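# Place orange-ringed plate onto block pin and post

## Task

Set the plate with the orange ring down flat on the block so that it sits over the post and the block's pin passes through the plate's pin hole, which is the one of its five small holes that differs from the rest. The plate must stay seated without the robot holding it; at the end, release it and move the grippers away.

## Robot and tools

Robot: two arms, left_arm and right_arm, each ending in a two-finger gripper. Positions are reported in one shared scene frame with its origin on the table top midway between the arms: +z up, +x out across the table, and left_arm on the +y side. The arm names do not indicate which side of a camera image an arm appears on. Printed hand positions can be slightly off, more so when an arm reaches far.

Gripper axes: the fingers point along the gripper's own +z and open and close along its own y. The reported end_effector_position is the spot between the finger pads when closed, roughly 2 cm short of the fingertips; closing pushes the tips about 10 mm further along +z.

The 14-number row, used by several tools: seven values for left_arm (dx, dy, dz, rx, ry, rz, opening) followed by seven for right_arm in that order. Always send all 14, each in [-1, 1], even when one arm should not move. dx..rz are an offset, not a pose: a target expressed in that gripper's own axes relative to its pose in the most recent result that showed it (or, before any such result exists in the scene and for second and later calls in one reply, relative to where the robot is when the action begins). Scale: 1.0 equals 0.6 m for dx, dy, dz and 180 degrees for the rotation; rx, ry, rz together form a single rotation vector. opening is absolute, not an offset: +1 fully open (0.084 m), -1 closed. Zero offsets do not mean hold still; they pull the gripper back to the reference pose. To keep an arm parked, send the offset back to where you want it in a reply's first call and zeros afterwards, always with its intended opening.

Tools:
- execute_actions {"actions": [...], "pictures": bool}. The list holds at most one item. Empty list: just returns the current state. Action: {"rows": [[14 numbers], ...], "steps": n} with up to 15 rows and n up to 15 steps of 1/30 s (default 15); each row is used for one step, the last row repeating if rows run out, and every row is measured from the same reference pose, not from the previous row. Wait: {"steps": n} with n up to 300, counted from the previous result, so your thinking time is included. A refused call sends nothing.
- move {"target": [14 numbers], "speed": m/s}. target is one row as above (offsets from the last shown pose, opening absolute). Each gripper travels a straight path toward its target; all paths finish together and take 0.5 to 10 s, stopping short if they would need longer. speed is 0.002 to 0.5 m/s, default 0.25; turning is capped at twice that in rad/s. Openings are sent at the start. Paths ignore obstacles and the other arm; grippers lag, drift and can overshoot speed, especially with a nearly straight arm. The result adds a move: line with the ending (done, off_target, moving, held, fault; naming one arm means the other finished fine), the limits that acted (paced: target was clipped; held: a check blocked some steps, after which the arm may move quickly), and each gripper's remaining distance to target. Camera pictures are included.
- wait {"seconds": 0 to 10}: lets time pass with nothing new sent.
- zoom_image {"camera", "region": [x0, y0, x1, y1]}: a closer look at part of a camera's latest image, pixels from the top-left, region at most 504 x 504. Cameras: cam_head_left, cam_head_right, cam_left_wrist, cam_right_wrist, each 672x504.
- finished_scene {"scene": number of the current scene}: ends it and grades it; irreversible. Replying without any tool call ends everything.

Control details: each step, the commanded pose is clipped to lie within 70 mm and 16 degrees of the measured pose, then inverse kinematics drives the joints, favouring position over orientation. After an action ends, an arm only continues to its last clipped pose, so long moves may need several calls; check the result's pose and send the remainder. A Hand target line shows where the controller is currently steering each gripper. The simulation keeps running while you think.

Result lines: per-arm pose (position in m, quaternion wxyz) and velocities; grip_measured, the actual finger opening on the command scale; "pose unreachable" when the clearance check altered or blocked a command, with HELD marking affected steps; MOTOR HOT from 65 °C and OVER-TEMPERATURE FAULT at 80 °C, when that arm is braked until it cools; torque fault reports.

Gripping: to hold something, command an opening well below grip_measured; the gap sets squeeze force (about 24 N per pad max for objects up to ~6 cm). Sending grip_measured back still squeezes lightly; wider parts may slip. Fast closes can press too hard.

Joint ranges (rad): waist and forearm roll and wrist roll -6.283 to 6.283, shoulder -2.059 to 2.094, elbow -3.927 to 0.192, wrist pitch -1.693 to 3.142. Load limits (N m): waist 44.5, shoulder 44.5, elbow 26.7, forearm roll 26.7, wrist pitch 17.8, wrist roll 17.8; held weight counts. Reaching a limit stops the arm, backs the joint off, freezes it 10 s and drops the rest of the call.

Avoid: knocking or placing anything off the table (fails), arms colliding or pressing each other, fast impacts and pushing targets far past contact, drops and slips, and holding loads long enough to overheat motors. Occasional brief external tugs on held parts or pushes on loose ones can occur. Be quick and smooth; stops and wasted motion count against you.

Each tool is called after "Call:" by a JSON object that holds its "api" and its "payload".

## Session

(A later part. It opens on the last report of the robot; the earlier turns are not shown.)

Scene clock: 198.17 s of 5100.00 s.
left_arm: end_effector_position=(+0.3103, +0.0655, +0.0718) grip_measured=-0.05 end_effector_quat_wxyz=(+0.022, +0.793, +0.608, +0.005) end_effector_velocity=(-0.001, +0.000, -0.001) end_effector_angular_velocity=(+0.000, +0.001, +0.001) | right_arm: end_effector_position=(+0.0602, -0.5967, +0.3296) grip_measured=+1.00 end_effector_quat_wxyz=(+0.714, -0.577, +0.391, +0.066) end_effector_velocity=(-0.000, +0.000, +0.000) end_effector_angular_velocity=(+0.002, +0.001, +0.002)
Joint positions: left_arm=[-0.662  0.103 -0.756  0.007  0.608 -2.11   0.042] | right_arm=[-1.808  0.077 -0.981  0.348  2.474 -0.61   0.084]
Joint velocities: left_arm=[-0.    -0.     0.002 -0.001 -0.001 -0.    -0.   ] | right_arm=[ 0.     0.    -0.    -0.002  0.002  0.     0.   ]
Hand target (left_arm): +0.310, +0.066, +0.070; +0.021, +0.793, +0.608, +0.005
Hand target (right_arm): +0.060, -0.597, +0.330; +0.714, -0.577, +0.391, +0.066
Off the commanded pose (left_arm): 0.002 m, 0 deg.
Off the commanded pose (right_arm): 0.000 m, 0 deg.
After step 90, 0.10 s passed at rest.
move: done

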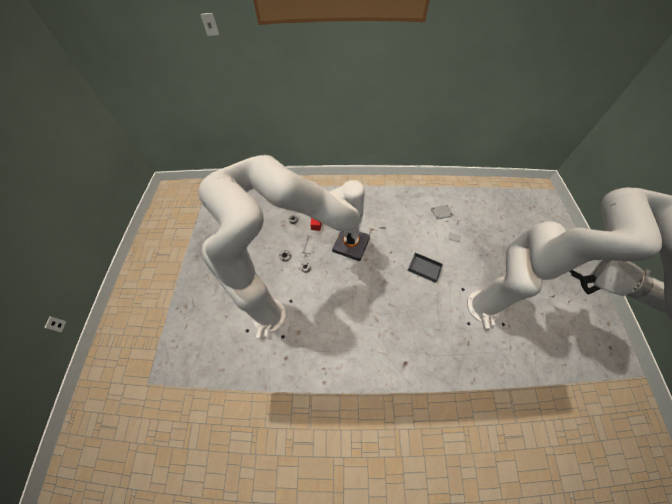

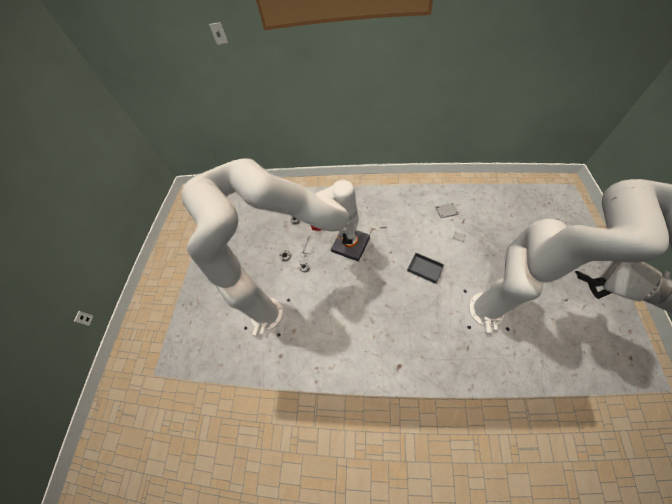

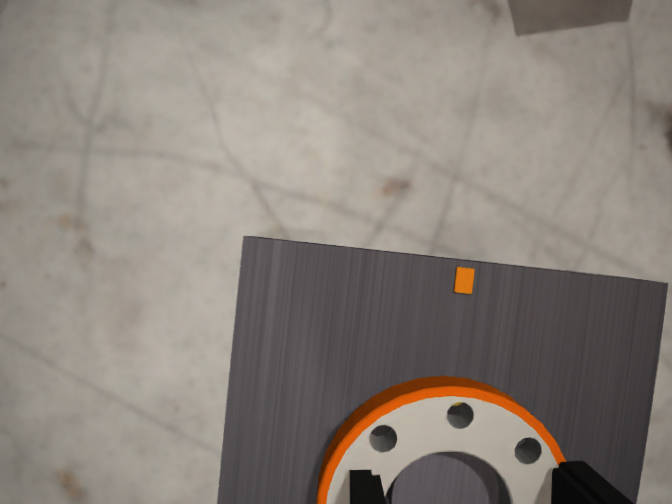

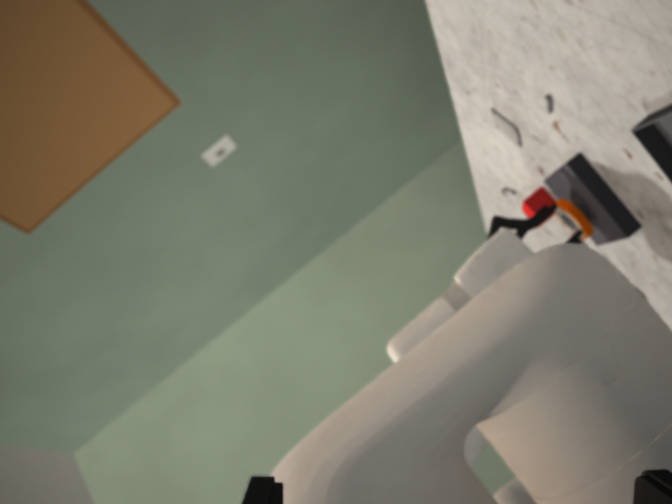

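Call:
{"api": "move", "payload": {"target": [-0.06,0,-0.1,0.013,0.006,0,1,0,0,0,0,0,0,1], "speed": 0.1}}

Scene clock: 206.03 s of 5100.00 s.
left_arm: end_effector_position=(+0.2988, +0.0330, +0.1317) grip_measured=+1.00 end_effector_quat_wxyz=(-0.000, +0.793, +0.609, -0.000) end_effector_velocity=(-0.000, -0.001, +0.003) end_effector_angular_velocity=(+0.003, +0.002, +0.001) | right_arm: end_effector_position=(+0.0602, -0.5967, +0.3296) grip_measured=+1.00 end_effector_quat_wxyz=(+0.714, -0.577, +0.391, +0.066) end_effector_velocity=(+0.000, +0.000, -0.000) end_effector_angular_velocity=(-0.000, +0.001, +0.002)
Joint positions: left_arm=[-0.729  0.057 -0.917 -0.001  0.86  -2.17   0.084] | right_arm=[-1.808  0.077 -0.981  0.348  2.474 -0.61   0.084]
Joint velocities: left_arm=[-0.003  0.    -0.01  -0.     0.013 -0.003  0.   ] | right_arm=[ 0.002 -0.    -0.    -0.    -0.001  0.     0.   ]
Hand target (left_arm): +0.299, +0.033, +0.132; +0.000, +0.794, +0.609, -0.000
Hand target (right_arm): +0.060, -0.597, +0.330; +0.714, -0.577, +0.391, +0.066
Off the commanded pose (left_arm): 0.001 m, 0 deg.
Off the commanded pose (right_arm): 0.000 m, 0 deg.
After step 90, 3.80 s passed at rest.
move: done

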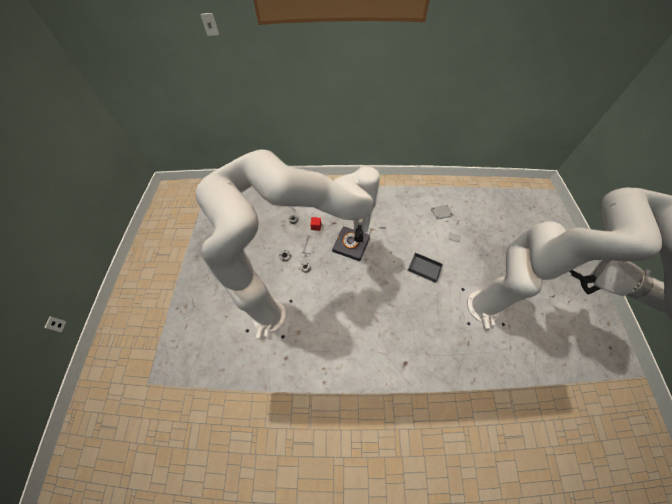

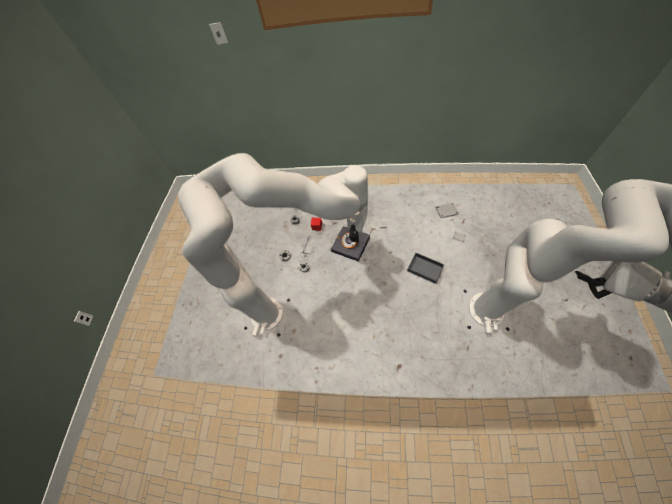

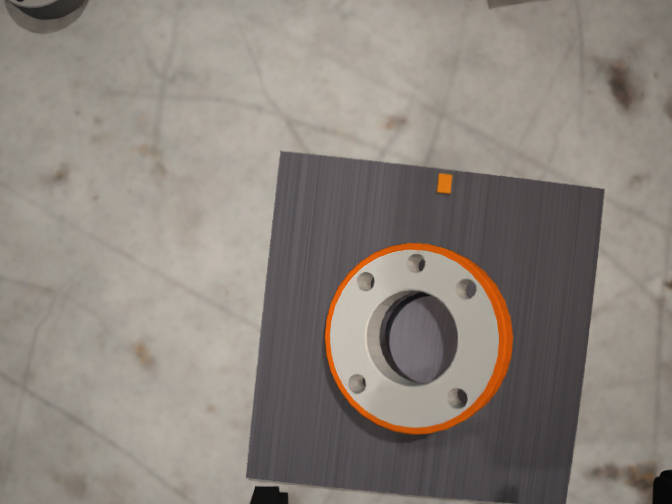

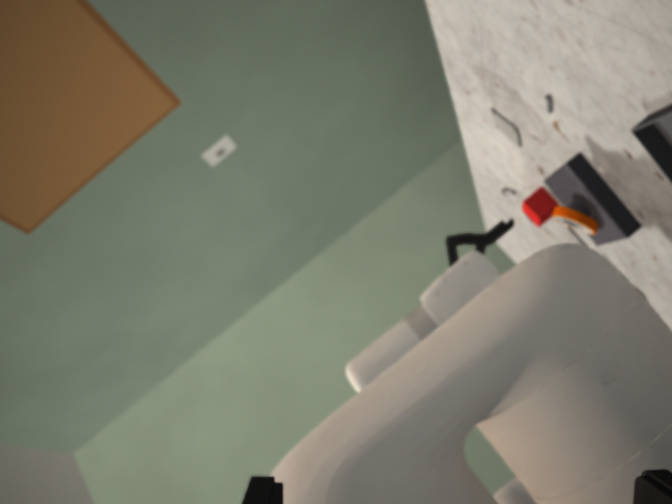

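Call:
{"api": "move", "payload": {"target": [0.0775,-0.0425,0.0652,-0.1266,-0.0223,0.1096,1,0,0,0,0,0,0,1], "speed": 0.15}}

Scene clock: 249.93 s of 5100.00 s.
left_arm: end_effector_position=(+0.2862, +0.0843, +0.0927) grip_measured=+1.00 end_effector_quat_wxyz=(+0.177, +0.869, +0.452, +0.092) end_effector_velocity=(-0.000, +0.001, -0.001) end_effector_angular_velocity=(+0.000, -0.010, +0.002) | right_arm: end_effector_position=(+0.0602, -0.5967, +0.3296) grip_measured=+1.00 end_effector_quat_wxyz=(+0.714, -0.577, +0.391, +0.066) end_effector_velocity=(-0.000, +0.000, +0.000) end_effector_angular_velocity=(+0.001, +0.001, +0.001)
Joint positions: left_arm=[-0.63  -0.157 -0.369  0.431  0.143 -2.139  0.084] | right_arm=[-1.808  0.077 -0.981  0.348  2.474 -0.61   0.084]
Joint velocities: left_arm=[ 0.009  0.001  0.003  0.058 -0.009 -0.049 -0.   ] | right_arm=[ 0.     0.     0.    -0.002  0.001  0.     0.   ]
Hand target (left_arm): +0.286, +0.084, +0.092; +0.177, +0.869, +0.452, +0.092
Hand target (right_arm): +0.060, -0.597, +0.330; +0.714, -0.577, +0.391, +0.066
Off the commanded pose (left_arm): 0.000 m, 0 deg.
Off the commanded pose (right_arm): 0.000 m, 0 deg.
After step 90, 38.70 s passed at rest.
move: done

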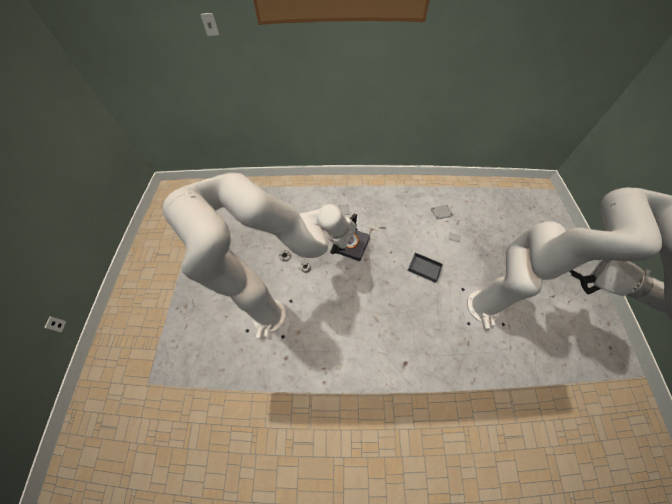

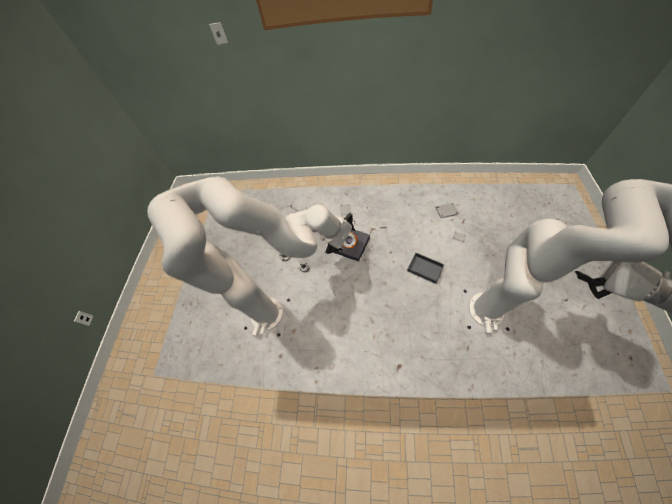

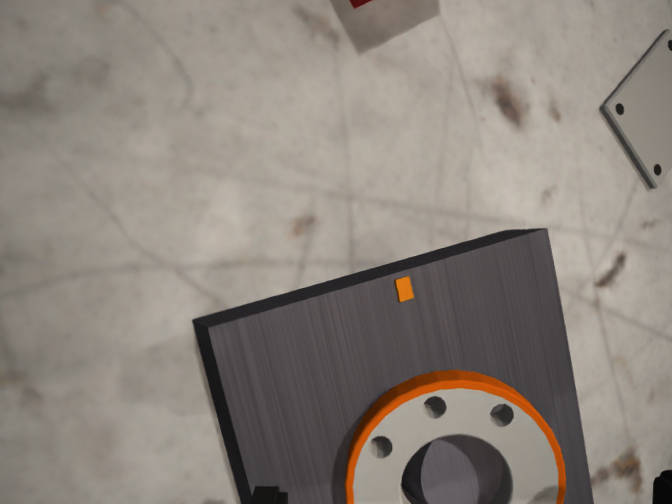

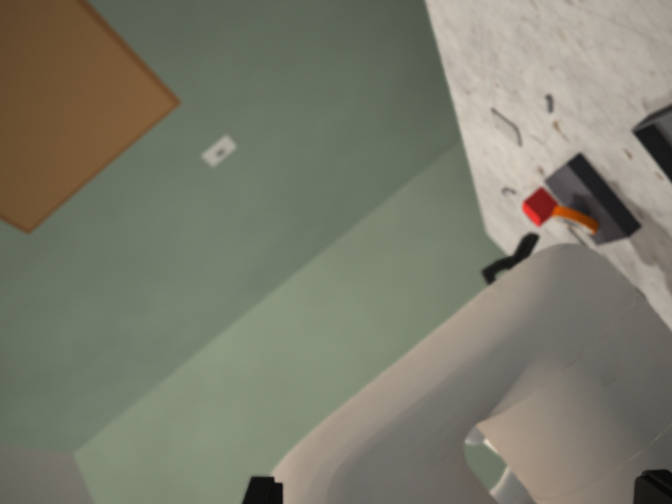

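Call:
{"api": "move", "payload": {"target": [0.0025,0.0025,0.054,0,0,0,1,0,0,0,0,0,0,1], "speed": 0.04}}

Scene clock: 257.03 s of 5100.00 s.
left_arm: end_effector_position=(+0.2985, +0.0775, +0.0638) grip_measured=+1.00 end_effector_quat_wxyz=(+0.176, +0.869, +0.452, +0.091) end_effector_velocity=(+0.001, -0.000, -0.001) end_effector_angular_velocity=(-0.001, -0.011, +0.004) | right_arm: end_effector_position=(+0.0602, -0.5967, +0.3296) grip_measured=+1.00 end_effector_quat_wxyz=(+0.714, -0.577, +0.391, +0.066) end_effector_velocity=(+0.000, +0.000, +0.000) end_effector_angular_velocity=(+0.000, +0.000, -0.000)
Joint positions: left_arm=[-0.565 -0.    -0.438  0.696  0.052 -2.347  0.084] | right_arm=[-1.808  0.077 -0.981  0.348  2.474 -0.61   0.084]
Joint velocities: left_arm=[ 0.016  0.009 -0.012  0.11  -0.004 -0.097  0.   ] | right_arm=[-0. -0.  0.  0.  0.  0.  0.]
Hand target (left_arm): +0.299, +0.077, +0.064; +0.176, +0.869, +0.452, +0.092
Hand target (right_arm): +0.060, -0.597, +0.330; +0.714, -0.577, +0.391, +0.066
Off the commanded pose (left_arm): 0.000 m, 0 deg.
Off the commanded pose (right_arm): 0.000 m, 0 deg.
After step 90, 2.97 s passed at rest.
move: done

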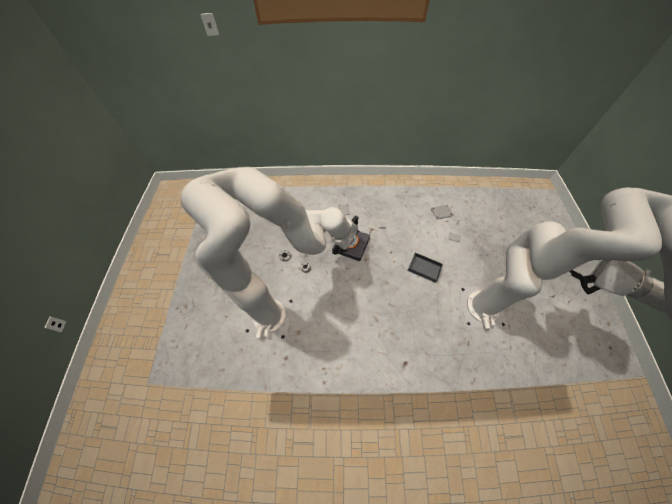

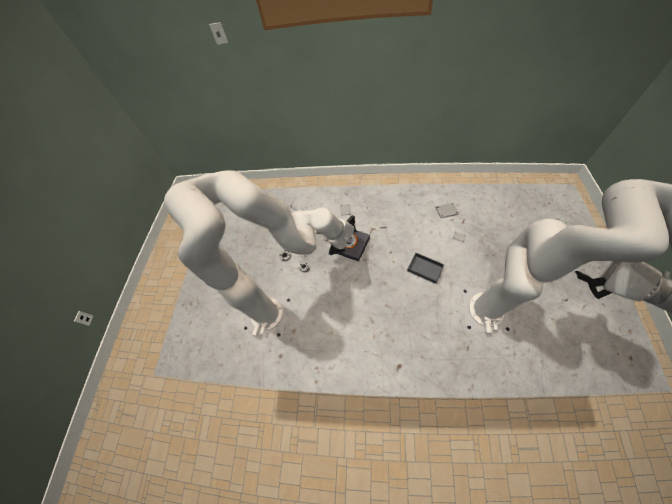

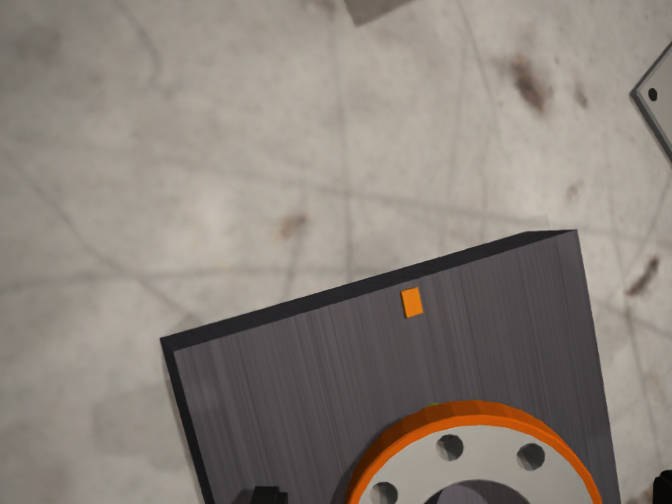

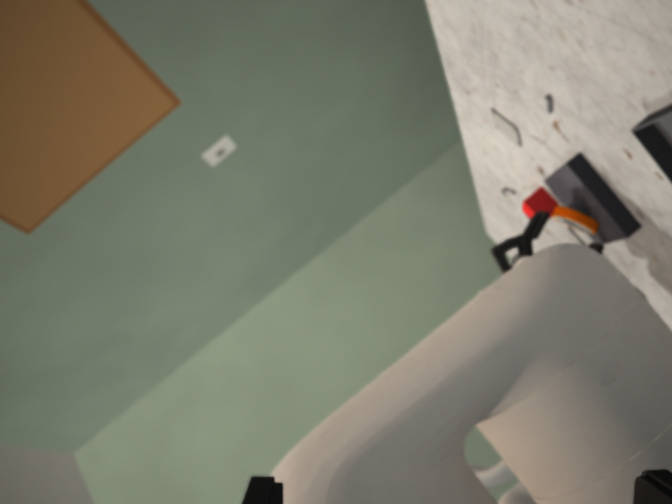

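Call:
{"api": "move", "payload": {"target": [0,0,0.004,0,0,0,1,0,0,0,0,0,0,1], "speed": 0.02}}

Call:
{"api": "move", "payload": {"target": [0,0,0,0,0,0,-0.3,0,0,0,0,0,0,1], "speed": 0.02}}

Scene clock: 260.40 s of 5100.00 s.
left_arm: end_effector_position=(+0.2993, +0.0769, +0.0616) grip_measured=+1.00 end_effector_quat_wxyz=(+0.176, +0.869, +0.452, +0.091) end_effector_velocity=(+0.001, +0.000, -0.000) end_effector_angular_velocity=(-0.001, -0.000, +0.004) | right_arm: end_effector_position=(+0.0602, -0.5967, +0.3296) grip_measured=+1.00 end_effector_quat_wxyz=(+0.714, -0.577, +0.391, +0.066) end_effector_velocity=(-0.000, -0.000, -0.000) end_effector_angular_velocity=(-0.000, +0.001, -0.001)
Joint positions: left_arm=[-0.56   0.011 -0.445  0.725  0.047 -2.371  0.084] | right_arm=[-1.808  0.077 -0.981  0.348  2.474 -0.61   0.084]
Joint velocities: left_arm=[ 0.003  0.003 -0.003  0.008 -0.001 -0.009 -0.   ] | right_arm=[-0.001 -0.     0.    -0.    -0.001  0.    -0.   ]
Hand target (left_arm): +0.299, +0.077, +0.062; +0.176, +0.869, +0.452, +0.091
Hand target (right_arm): +0.060, -0.597, +0.330; +0.714, -0.577, +0.391, +0.066
Off the commanded pose (left_arm): 0.000 m, 0 deg.
Off the commanded pose (right_arm): 0.000 m, 0 deg.
move: done

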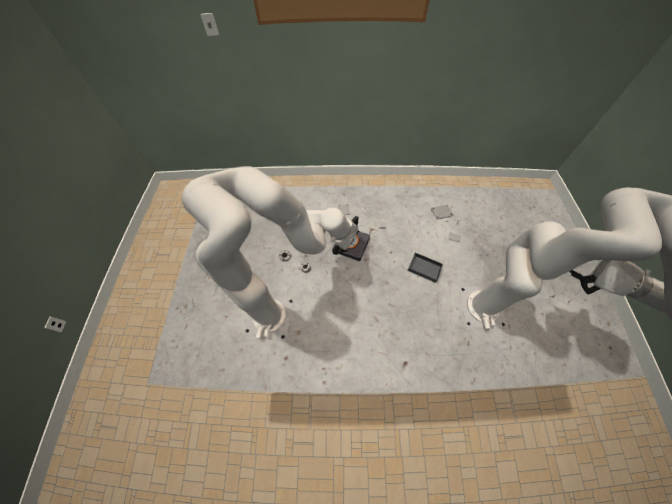

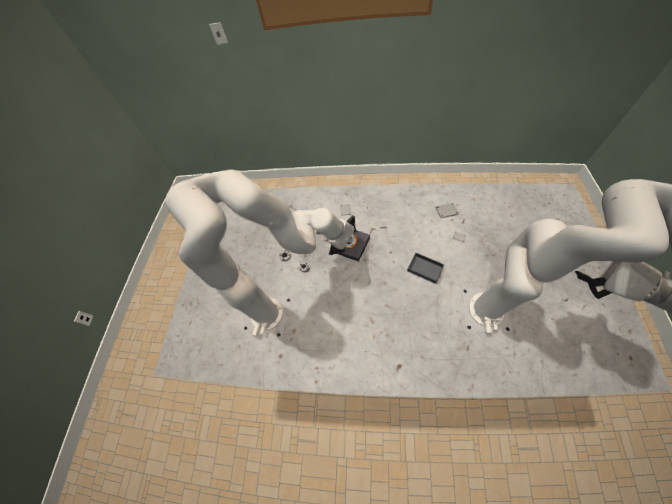

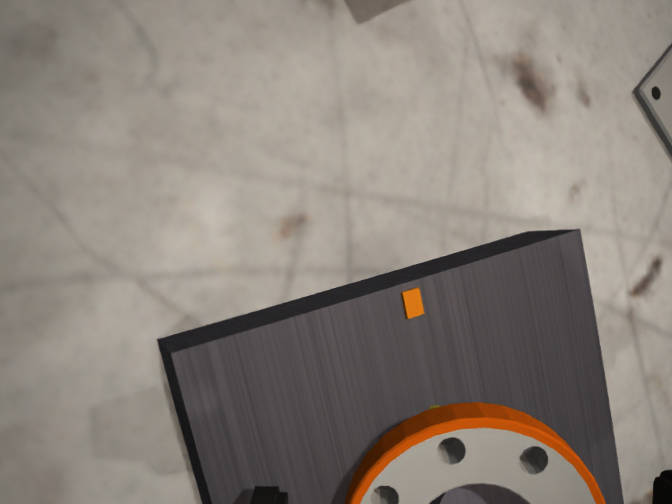

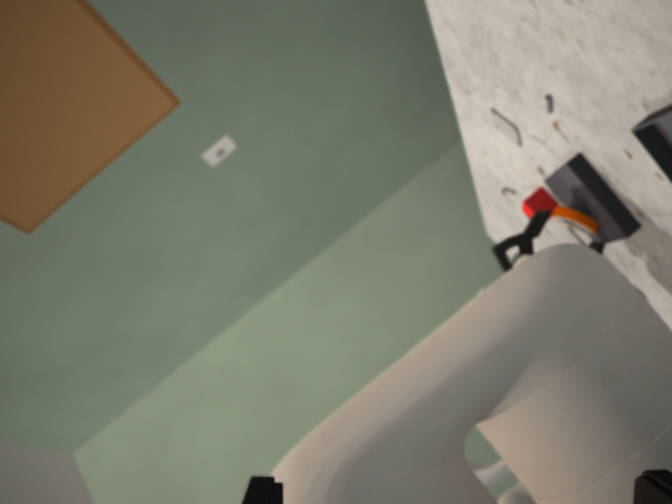

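Scene clock: 260.90 s of 5100.00 s.
left_arm: end_effector_position=(+0.2995, +0.0767, +0.0619) grip_measured=+0.44 end_effector_quat_wxyz=(+0.177, +0.869, +0.452, +0.091) end_effector_velocity=(-0.000, +0.000, -0.000) end_effector_angular_velocity=(+0.000, +0.000, -0.001) | right_arm: end_effector_position=(+0.0602, -0.5967, +0.3296) grip_measured=+1.00 end_effector_quat_wxyz=(+0.714, -0.577, +0.391, +0.066) end_effector_velocity=(+0.000, +0.000, +0.000) end_effector_angular_velocity=(-0.000, +0.000, +0.002)
Joint positions: left_arm=[-0.56   0.011 -0.445  0.725  0.046 -2.371  0.063] | right_arm=[-1.808  0.077 -0.981  0.348  2.474 -0.61   0.084]
Joint velocities: left_arm=[-0.    -0.     0.001 -0.001 -0.001  0.001  0.   ] | right_arm=[ 0.002 -0.    -0.    -0.001  0.    -0.     0.   ]
Hand target (left_arm): +0.299, +0.077, +0.062; +0.176, +0.869, +0.452, +0.091
Hand target (right_arm): +0.060, -0.597, +0.330; +0.714, -0.577, +0.391, +0.066
Off the commanded pose (left_arm): 0.000 m, 0 deg.
Off the commanded pose (right_arm): 0.000 m, 0 deg.
move: done

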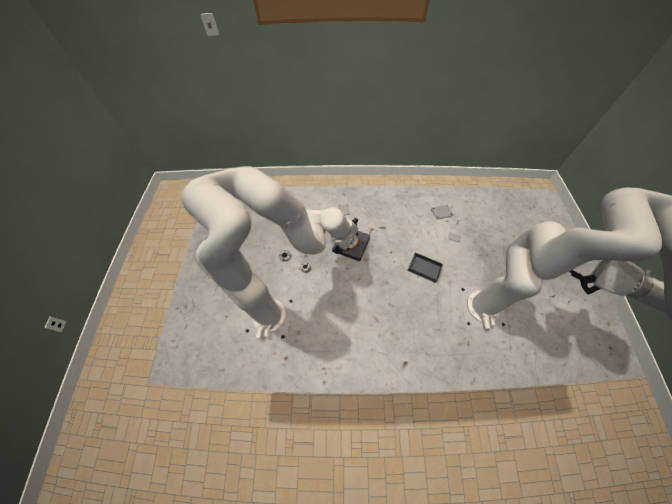

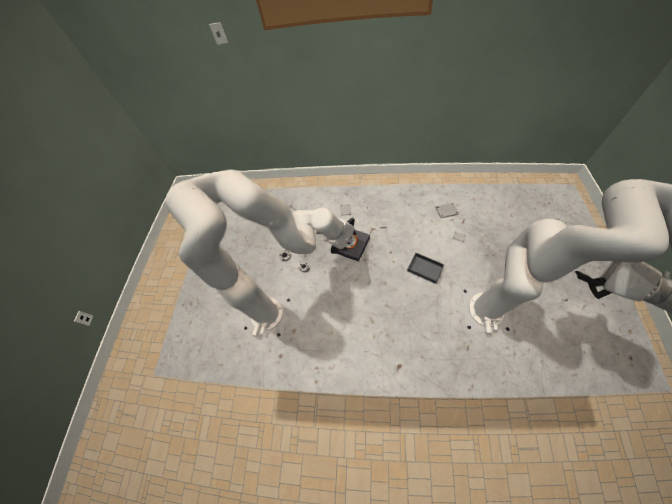

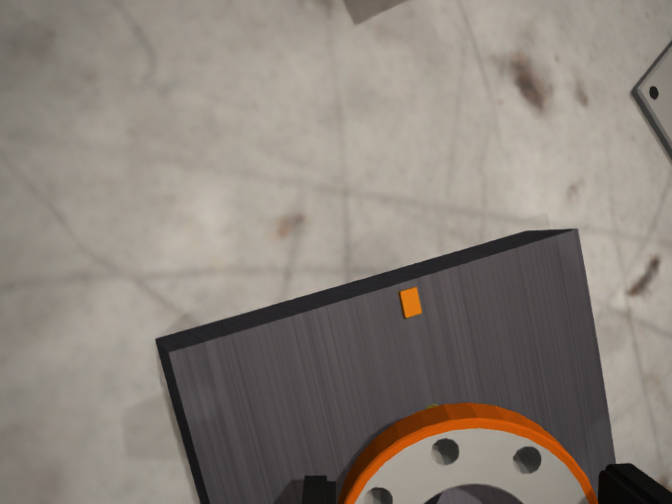

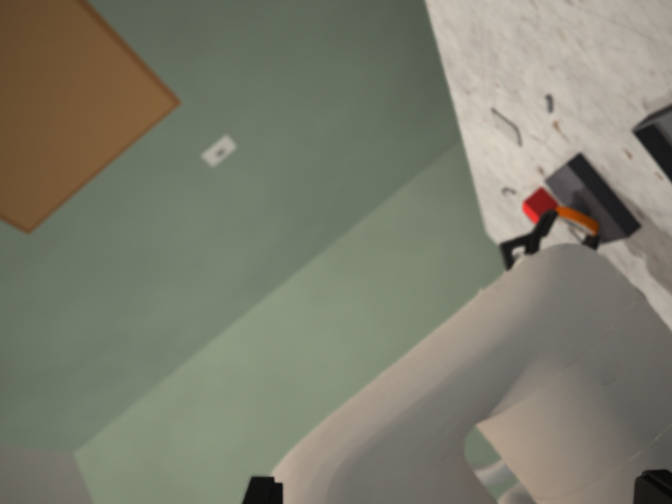

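Call:
{"api": "move", "payload": {"target": [0,0.0196,-0.046,0,0,0,-0.3,0,0,0,0,0,0,1], "speed": 0.04}}

Call:
{"api": "move", "payload": {"target": [0,0.013,-0.03,0.1278,0,0,-0.3,0,0,0,0,0,0,1], "speed": 0.1}}

Scene clock: 267.97 s of 5100.00 s.
left_arm: end_effector_position=(+0.2995, +0.0768, +0.0916) grip_measured=+0.44 end_effector_quat_wxyz=(+0.177, +0.869, +0.452, +0.092) end_effector_velocity=(-0.001, +0.001, +0.001) end_effector_angular_velocity=(+0.001, +0.007, -0.002) | right_arm: end_effector_position=(+0.0602, -0.5967, +0.3296) grip_measured=+1.00 end_effector_quat_wxyz=(+0.714, -0.577, +0.391, +0.066) end_effector_velocity=(-0.000, +0.000, +0.000) end_effector_angular_velocity=(+0.001, -0.000, -0.000)
Joint positions: left_arm=[-0.622 -0.106 -0.418  0.414  0.138 -2.114  0.062] | right_arm=[-1.808  0.077 -0.981  0.348  2.474 -0.61   0.084]
Joint velocities: left_arm=[-0.005 -0.006  0.002 -0.045  0.008  0.041 -0.   ] | right_arm=[-0.     0.    -0.     0.     0.001  0.    -0.   ]
Hand target (left_arm): +0.300, +0.077, +0.092; +0.177, +0.869, +0.452, +0.091
Hand target (right_arm): +0.060, -0.597, +0.330; +0.714, -0.577, +0.391, +0.066
Off the commanded pose (left_arm): 0.000 m, 0 deg.
Off the commanded pose (right_arm): 0.000 m, 0 deg.
After step 90, 2.97 s passed at rest.
move: done

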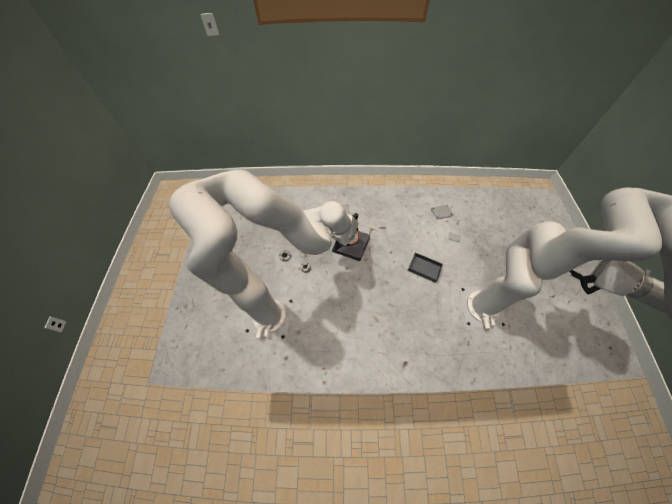

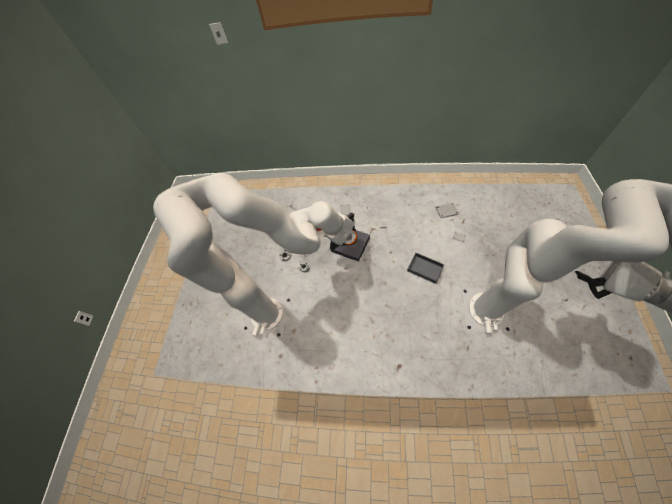

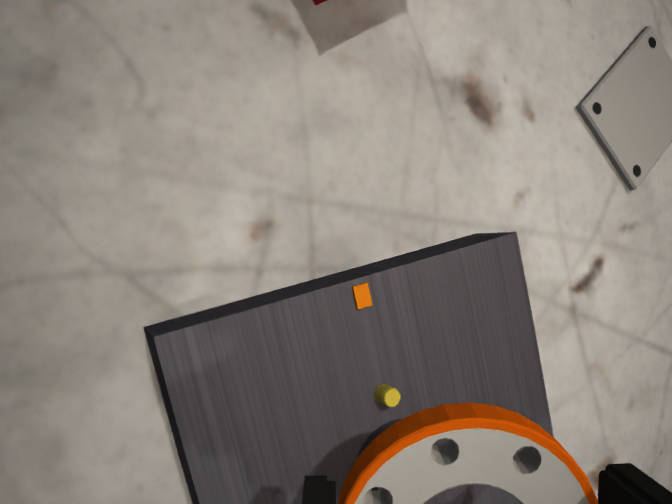

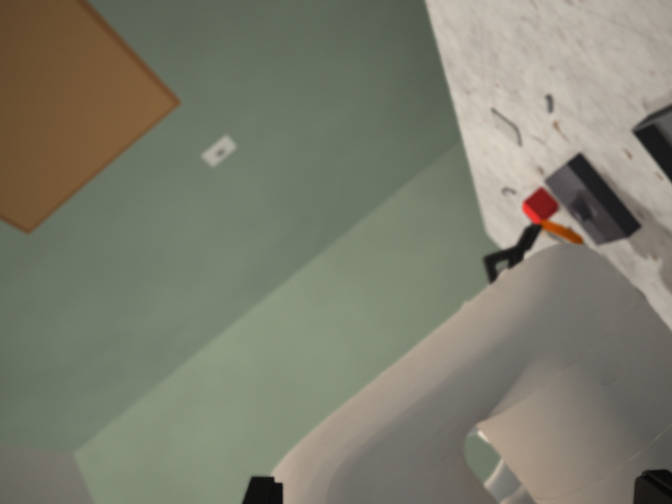

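Scene clock: 270.30 s of 5100.00 s.
left_arm: end_effector_position=(+0.2995, +0.0768, +0.1111) grip_measured=+0.44 end_effector_quat_wxyz=(+0.000, +0.887, +0.461, -0.001) end_effector_velocity=(-0.001, +0.000, -0.000) end_effector_angular_velocity=(+0.007, +0.011, +0.001) | right_arm: end_effector_position=(+0.0602, -0.5967, +0.3296) grip_measured=+1.00 end_effector_quat_wxyz=(+0.714, -0.577, +0.391, +0.066) end_effector_velocity=(+0.000, -0.000, +0.000) end_effector_angular_velocity=(-0.000, -0.001, -0.000)
Joint positions: left_arm=[-0.66  -0.005 -0.774 -0.003  0.779 -1.75   0.062] | right_arm=[-1.808  0.077 -0.981  0.348  2.474 -0.61   0.084]
Joint velocities: left_arm=[ 0.     0.006 -0.01  -0.004  0.016  0.002  0.   ] | right_arm=[ 0.    -0.    -0.     0.001  0.     0.    -0.   ]
Hand target (left_arm): +0.300, +0.077, +0.111; +0.000, +0.887, +0.461, -0.001
Hand target (right_arm): +0.060, -0.597, +0.330; +0.714, -0.577, +0.391, +0.066
Off the commanded pose (left_arm): 0.000 m, 0 deg.
Off the commanded pose (right_arm): 0.000 m, 0 deg.
move: done

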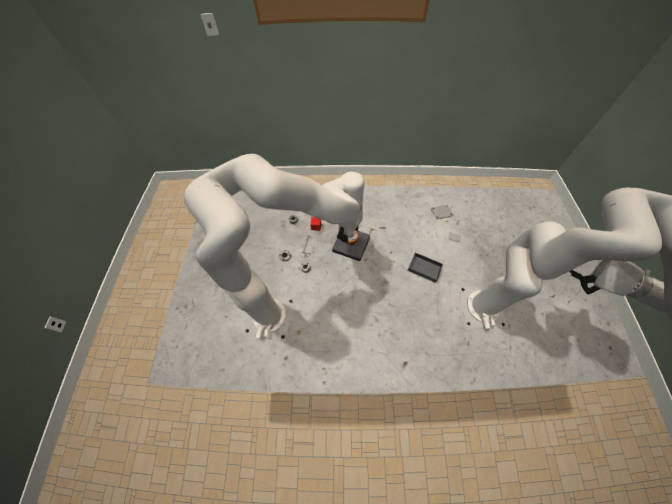

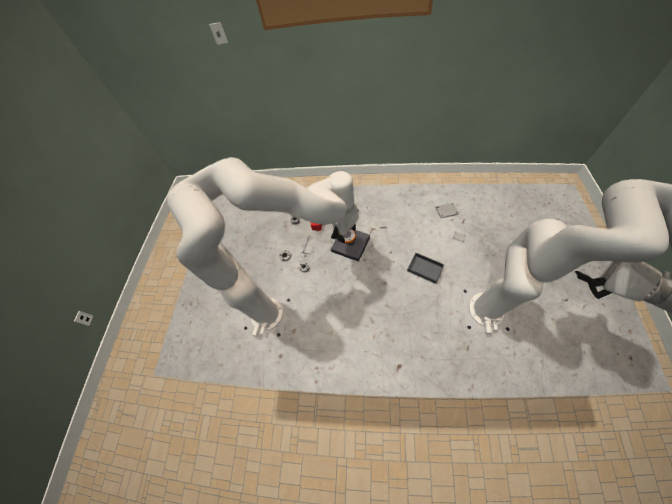

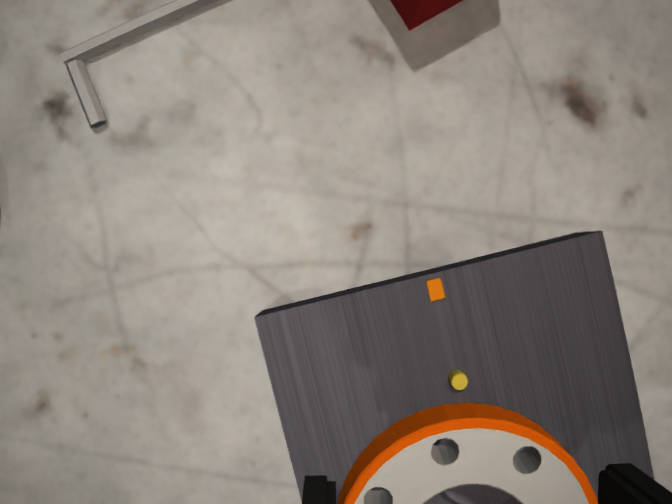

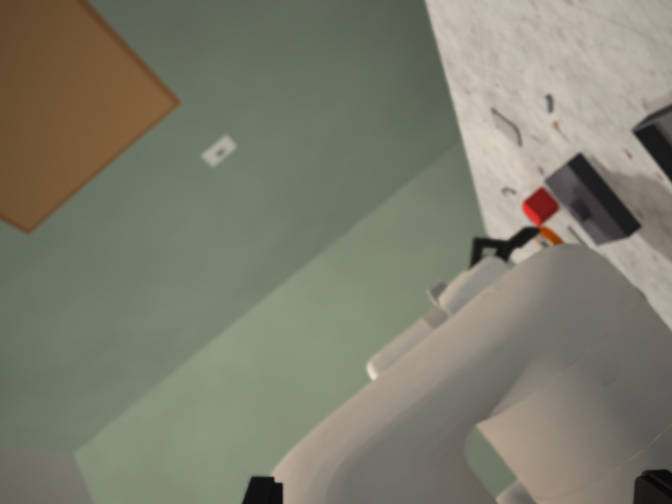

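Call:
{"api": "move", "payload": {"target": [-0.187,0.022,0.125,0,0,0,-0.3,0,0,0,0,0,0,1], "speed": 0.15}}

Call:
{"api": "move", "payload": {"target": [0,0,0.0245,0,0,0,-0.3,0,0,0,0,0,0,1], "speed": 0.02}}

Scene clock: 278.53 s of 5100.00 s.
left_arm: end_effector_position=(+0.2464, -0.0227, +0.0367) grip_measured=+0.44 end_effector_quat_wxyz=(+0.001, +0.887, +0.462, -0.001) end_effector_velocity=(-0.001, -0.000, -0.002) end_effector_angular_velocity=(+0.003, +0.001, -0.000) | right_arm: end_effector_position=(+0.0602, -0.5967, +0.3296) grip_measured=+1.00 end_effector_quat_wxyz=(+0.714, -0.577, +0.391, +0.066) end_effector_velocity=(+0.000, -0.000, -0.000) end_effector_angular_velocity=(-0.001, -0.001, -0.002)
Joint positions: left_arm=[-0.891  0.294 -0.906 -0.003  0.611 -1.981  0.062] | right_arm=[-1.808  0.077 -0.981  0.348  2.474 -0.61   0.084]
Joint velocities: left_arm=[-0.002  0.006 -0.002  0.001 -0.002 -0.003  0.   ] | right_arm=[-0.001  0.    -0.     0.002 -0.001  0.     0.   ]
Hand target (left_arm): +0.246, -0.023, +0.036; +0.000, +0.887, +0.461, -0.001
Hand target (right_arm): +0.060, -0.597, +0.330; +0.714, -0.577, +0.391, +0.066
Off the commanded pose (left_arm): 0.001 m, 0 deg.
Off the commanded pose (right_arm): 0.000 m, 0 deg.
After step 90, 3.87 s passed at rest.
move: done

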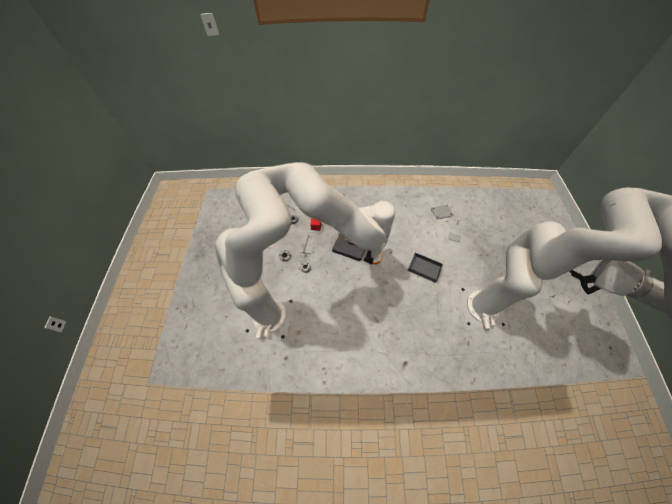

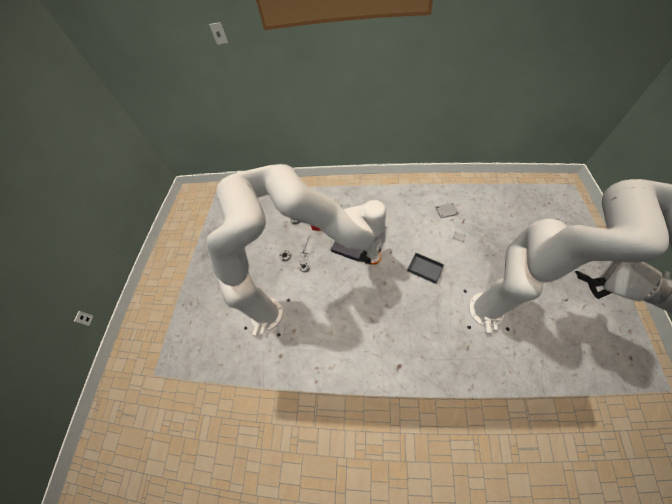

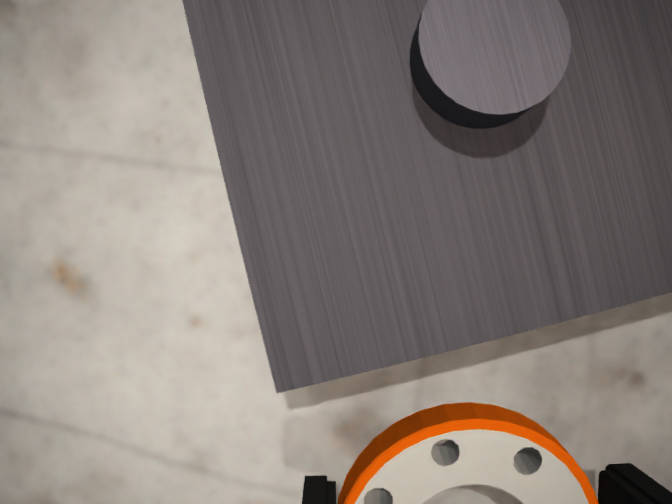

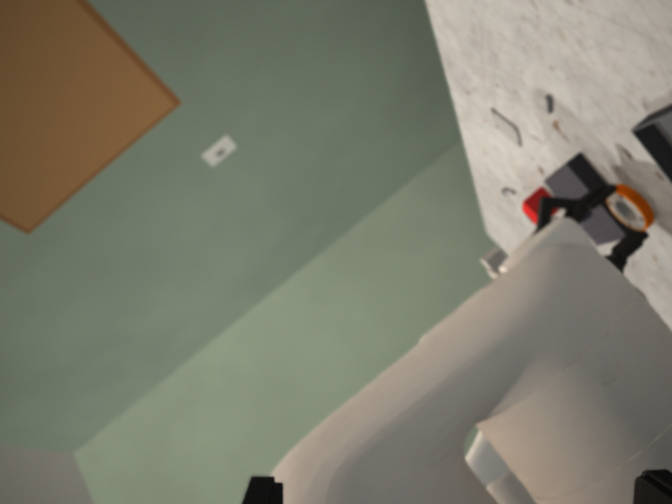

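Scene clock: 279.53 s of 5100.00 s.
left_arm: end_effector_position=(+0.2474, -0.0245, +0.0244) grip_measured=+0.45 end_effector_quat_wxyz=(+0.003, +0.887, +0.461, -0.001) end_effector_velocity=(-0.001, +0.000, -0.006) end_effector_angular_velocity=(+0.002, +0.000, -0.004) | right_arm: end_effector_position=(+0.0602, -0.5967, +0.3296) grip_measured=+1.00 end_effector_quat_wxyz=(+0.714, -0.577, +0.391, +0.066) end_effector_velocity=(+0.001, -0.000, -0.000) end_effector_angular_velocity=(-0.002, +0.000, +0.000)
Joint positions: left_arm=[-0.891  0.326 -0.907 -0.003  0.573 -1.981  0.063] | right_arm=[-1.808  0.077 -0.981  0.348  2.474 -0.61   0.084]
Joint velocities: left_arm=[-0.002  0.015  0.     0.002 -0.013  0.001  0.   ] | right_arm=[ 0.002 -0.    -0.     0.001 -0.002  0.     0.   ]
Hand target (left_arm): +0.246, -0.023, +0.022; +0.001, +0.887, +0.462, -0.001
Hand target (right_arm): +0.060, -0.597, +0.330; +0.714, -0.577, +0.391, +0.066
Off the commanded pose (left_arm): 0.003 m, 0 deg.
Off the commanded pose (right_arm): 0.000 m, 0 deg.
move: done

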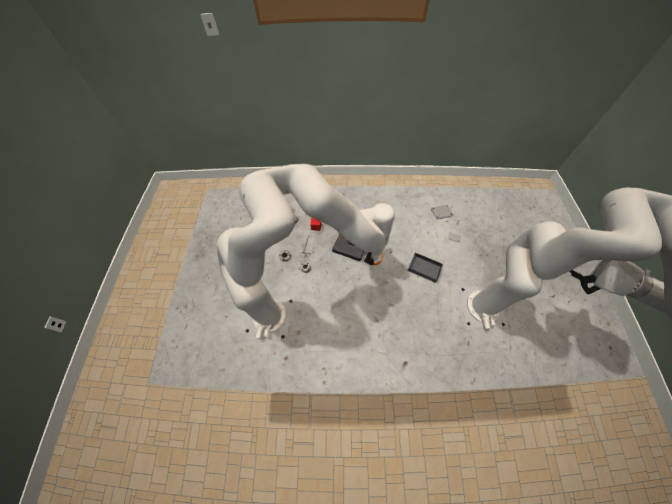

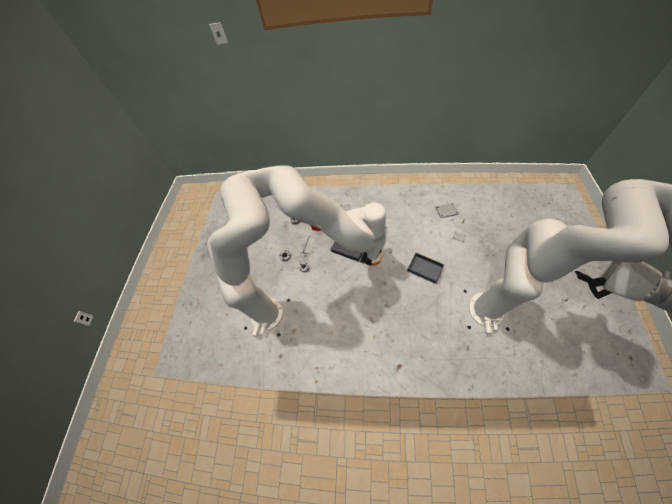

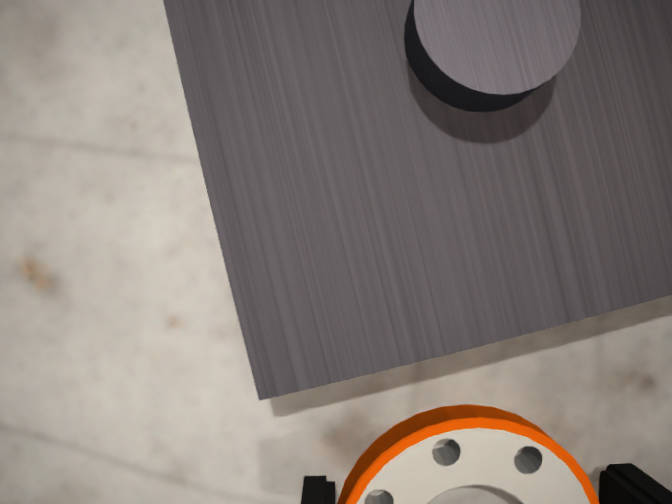

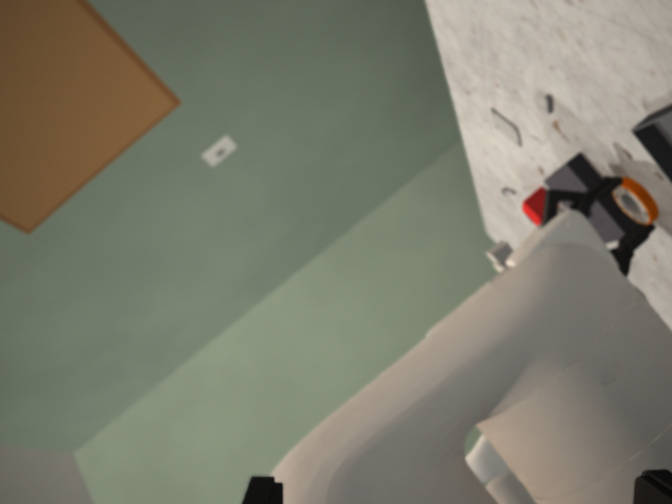

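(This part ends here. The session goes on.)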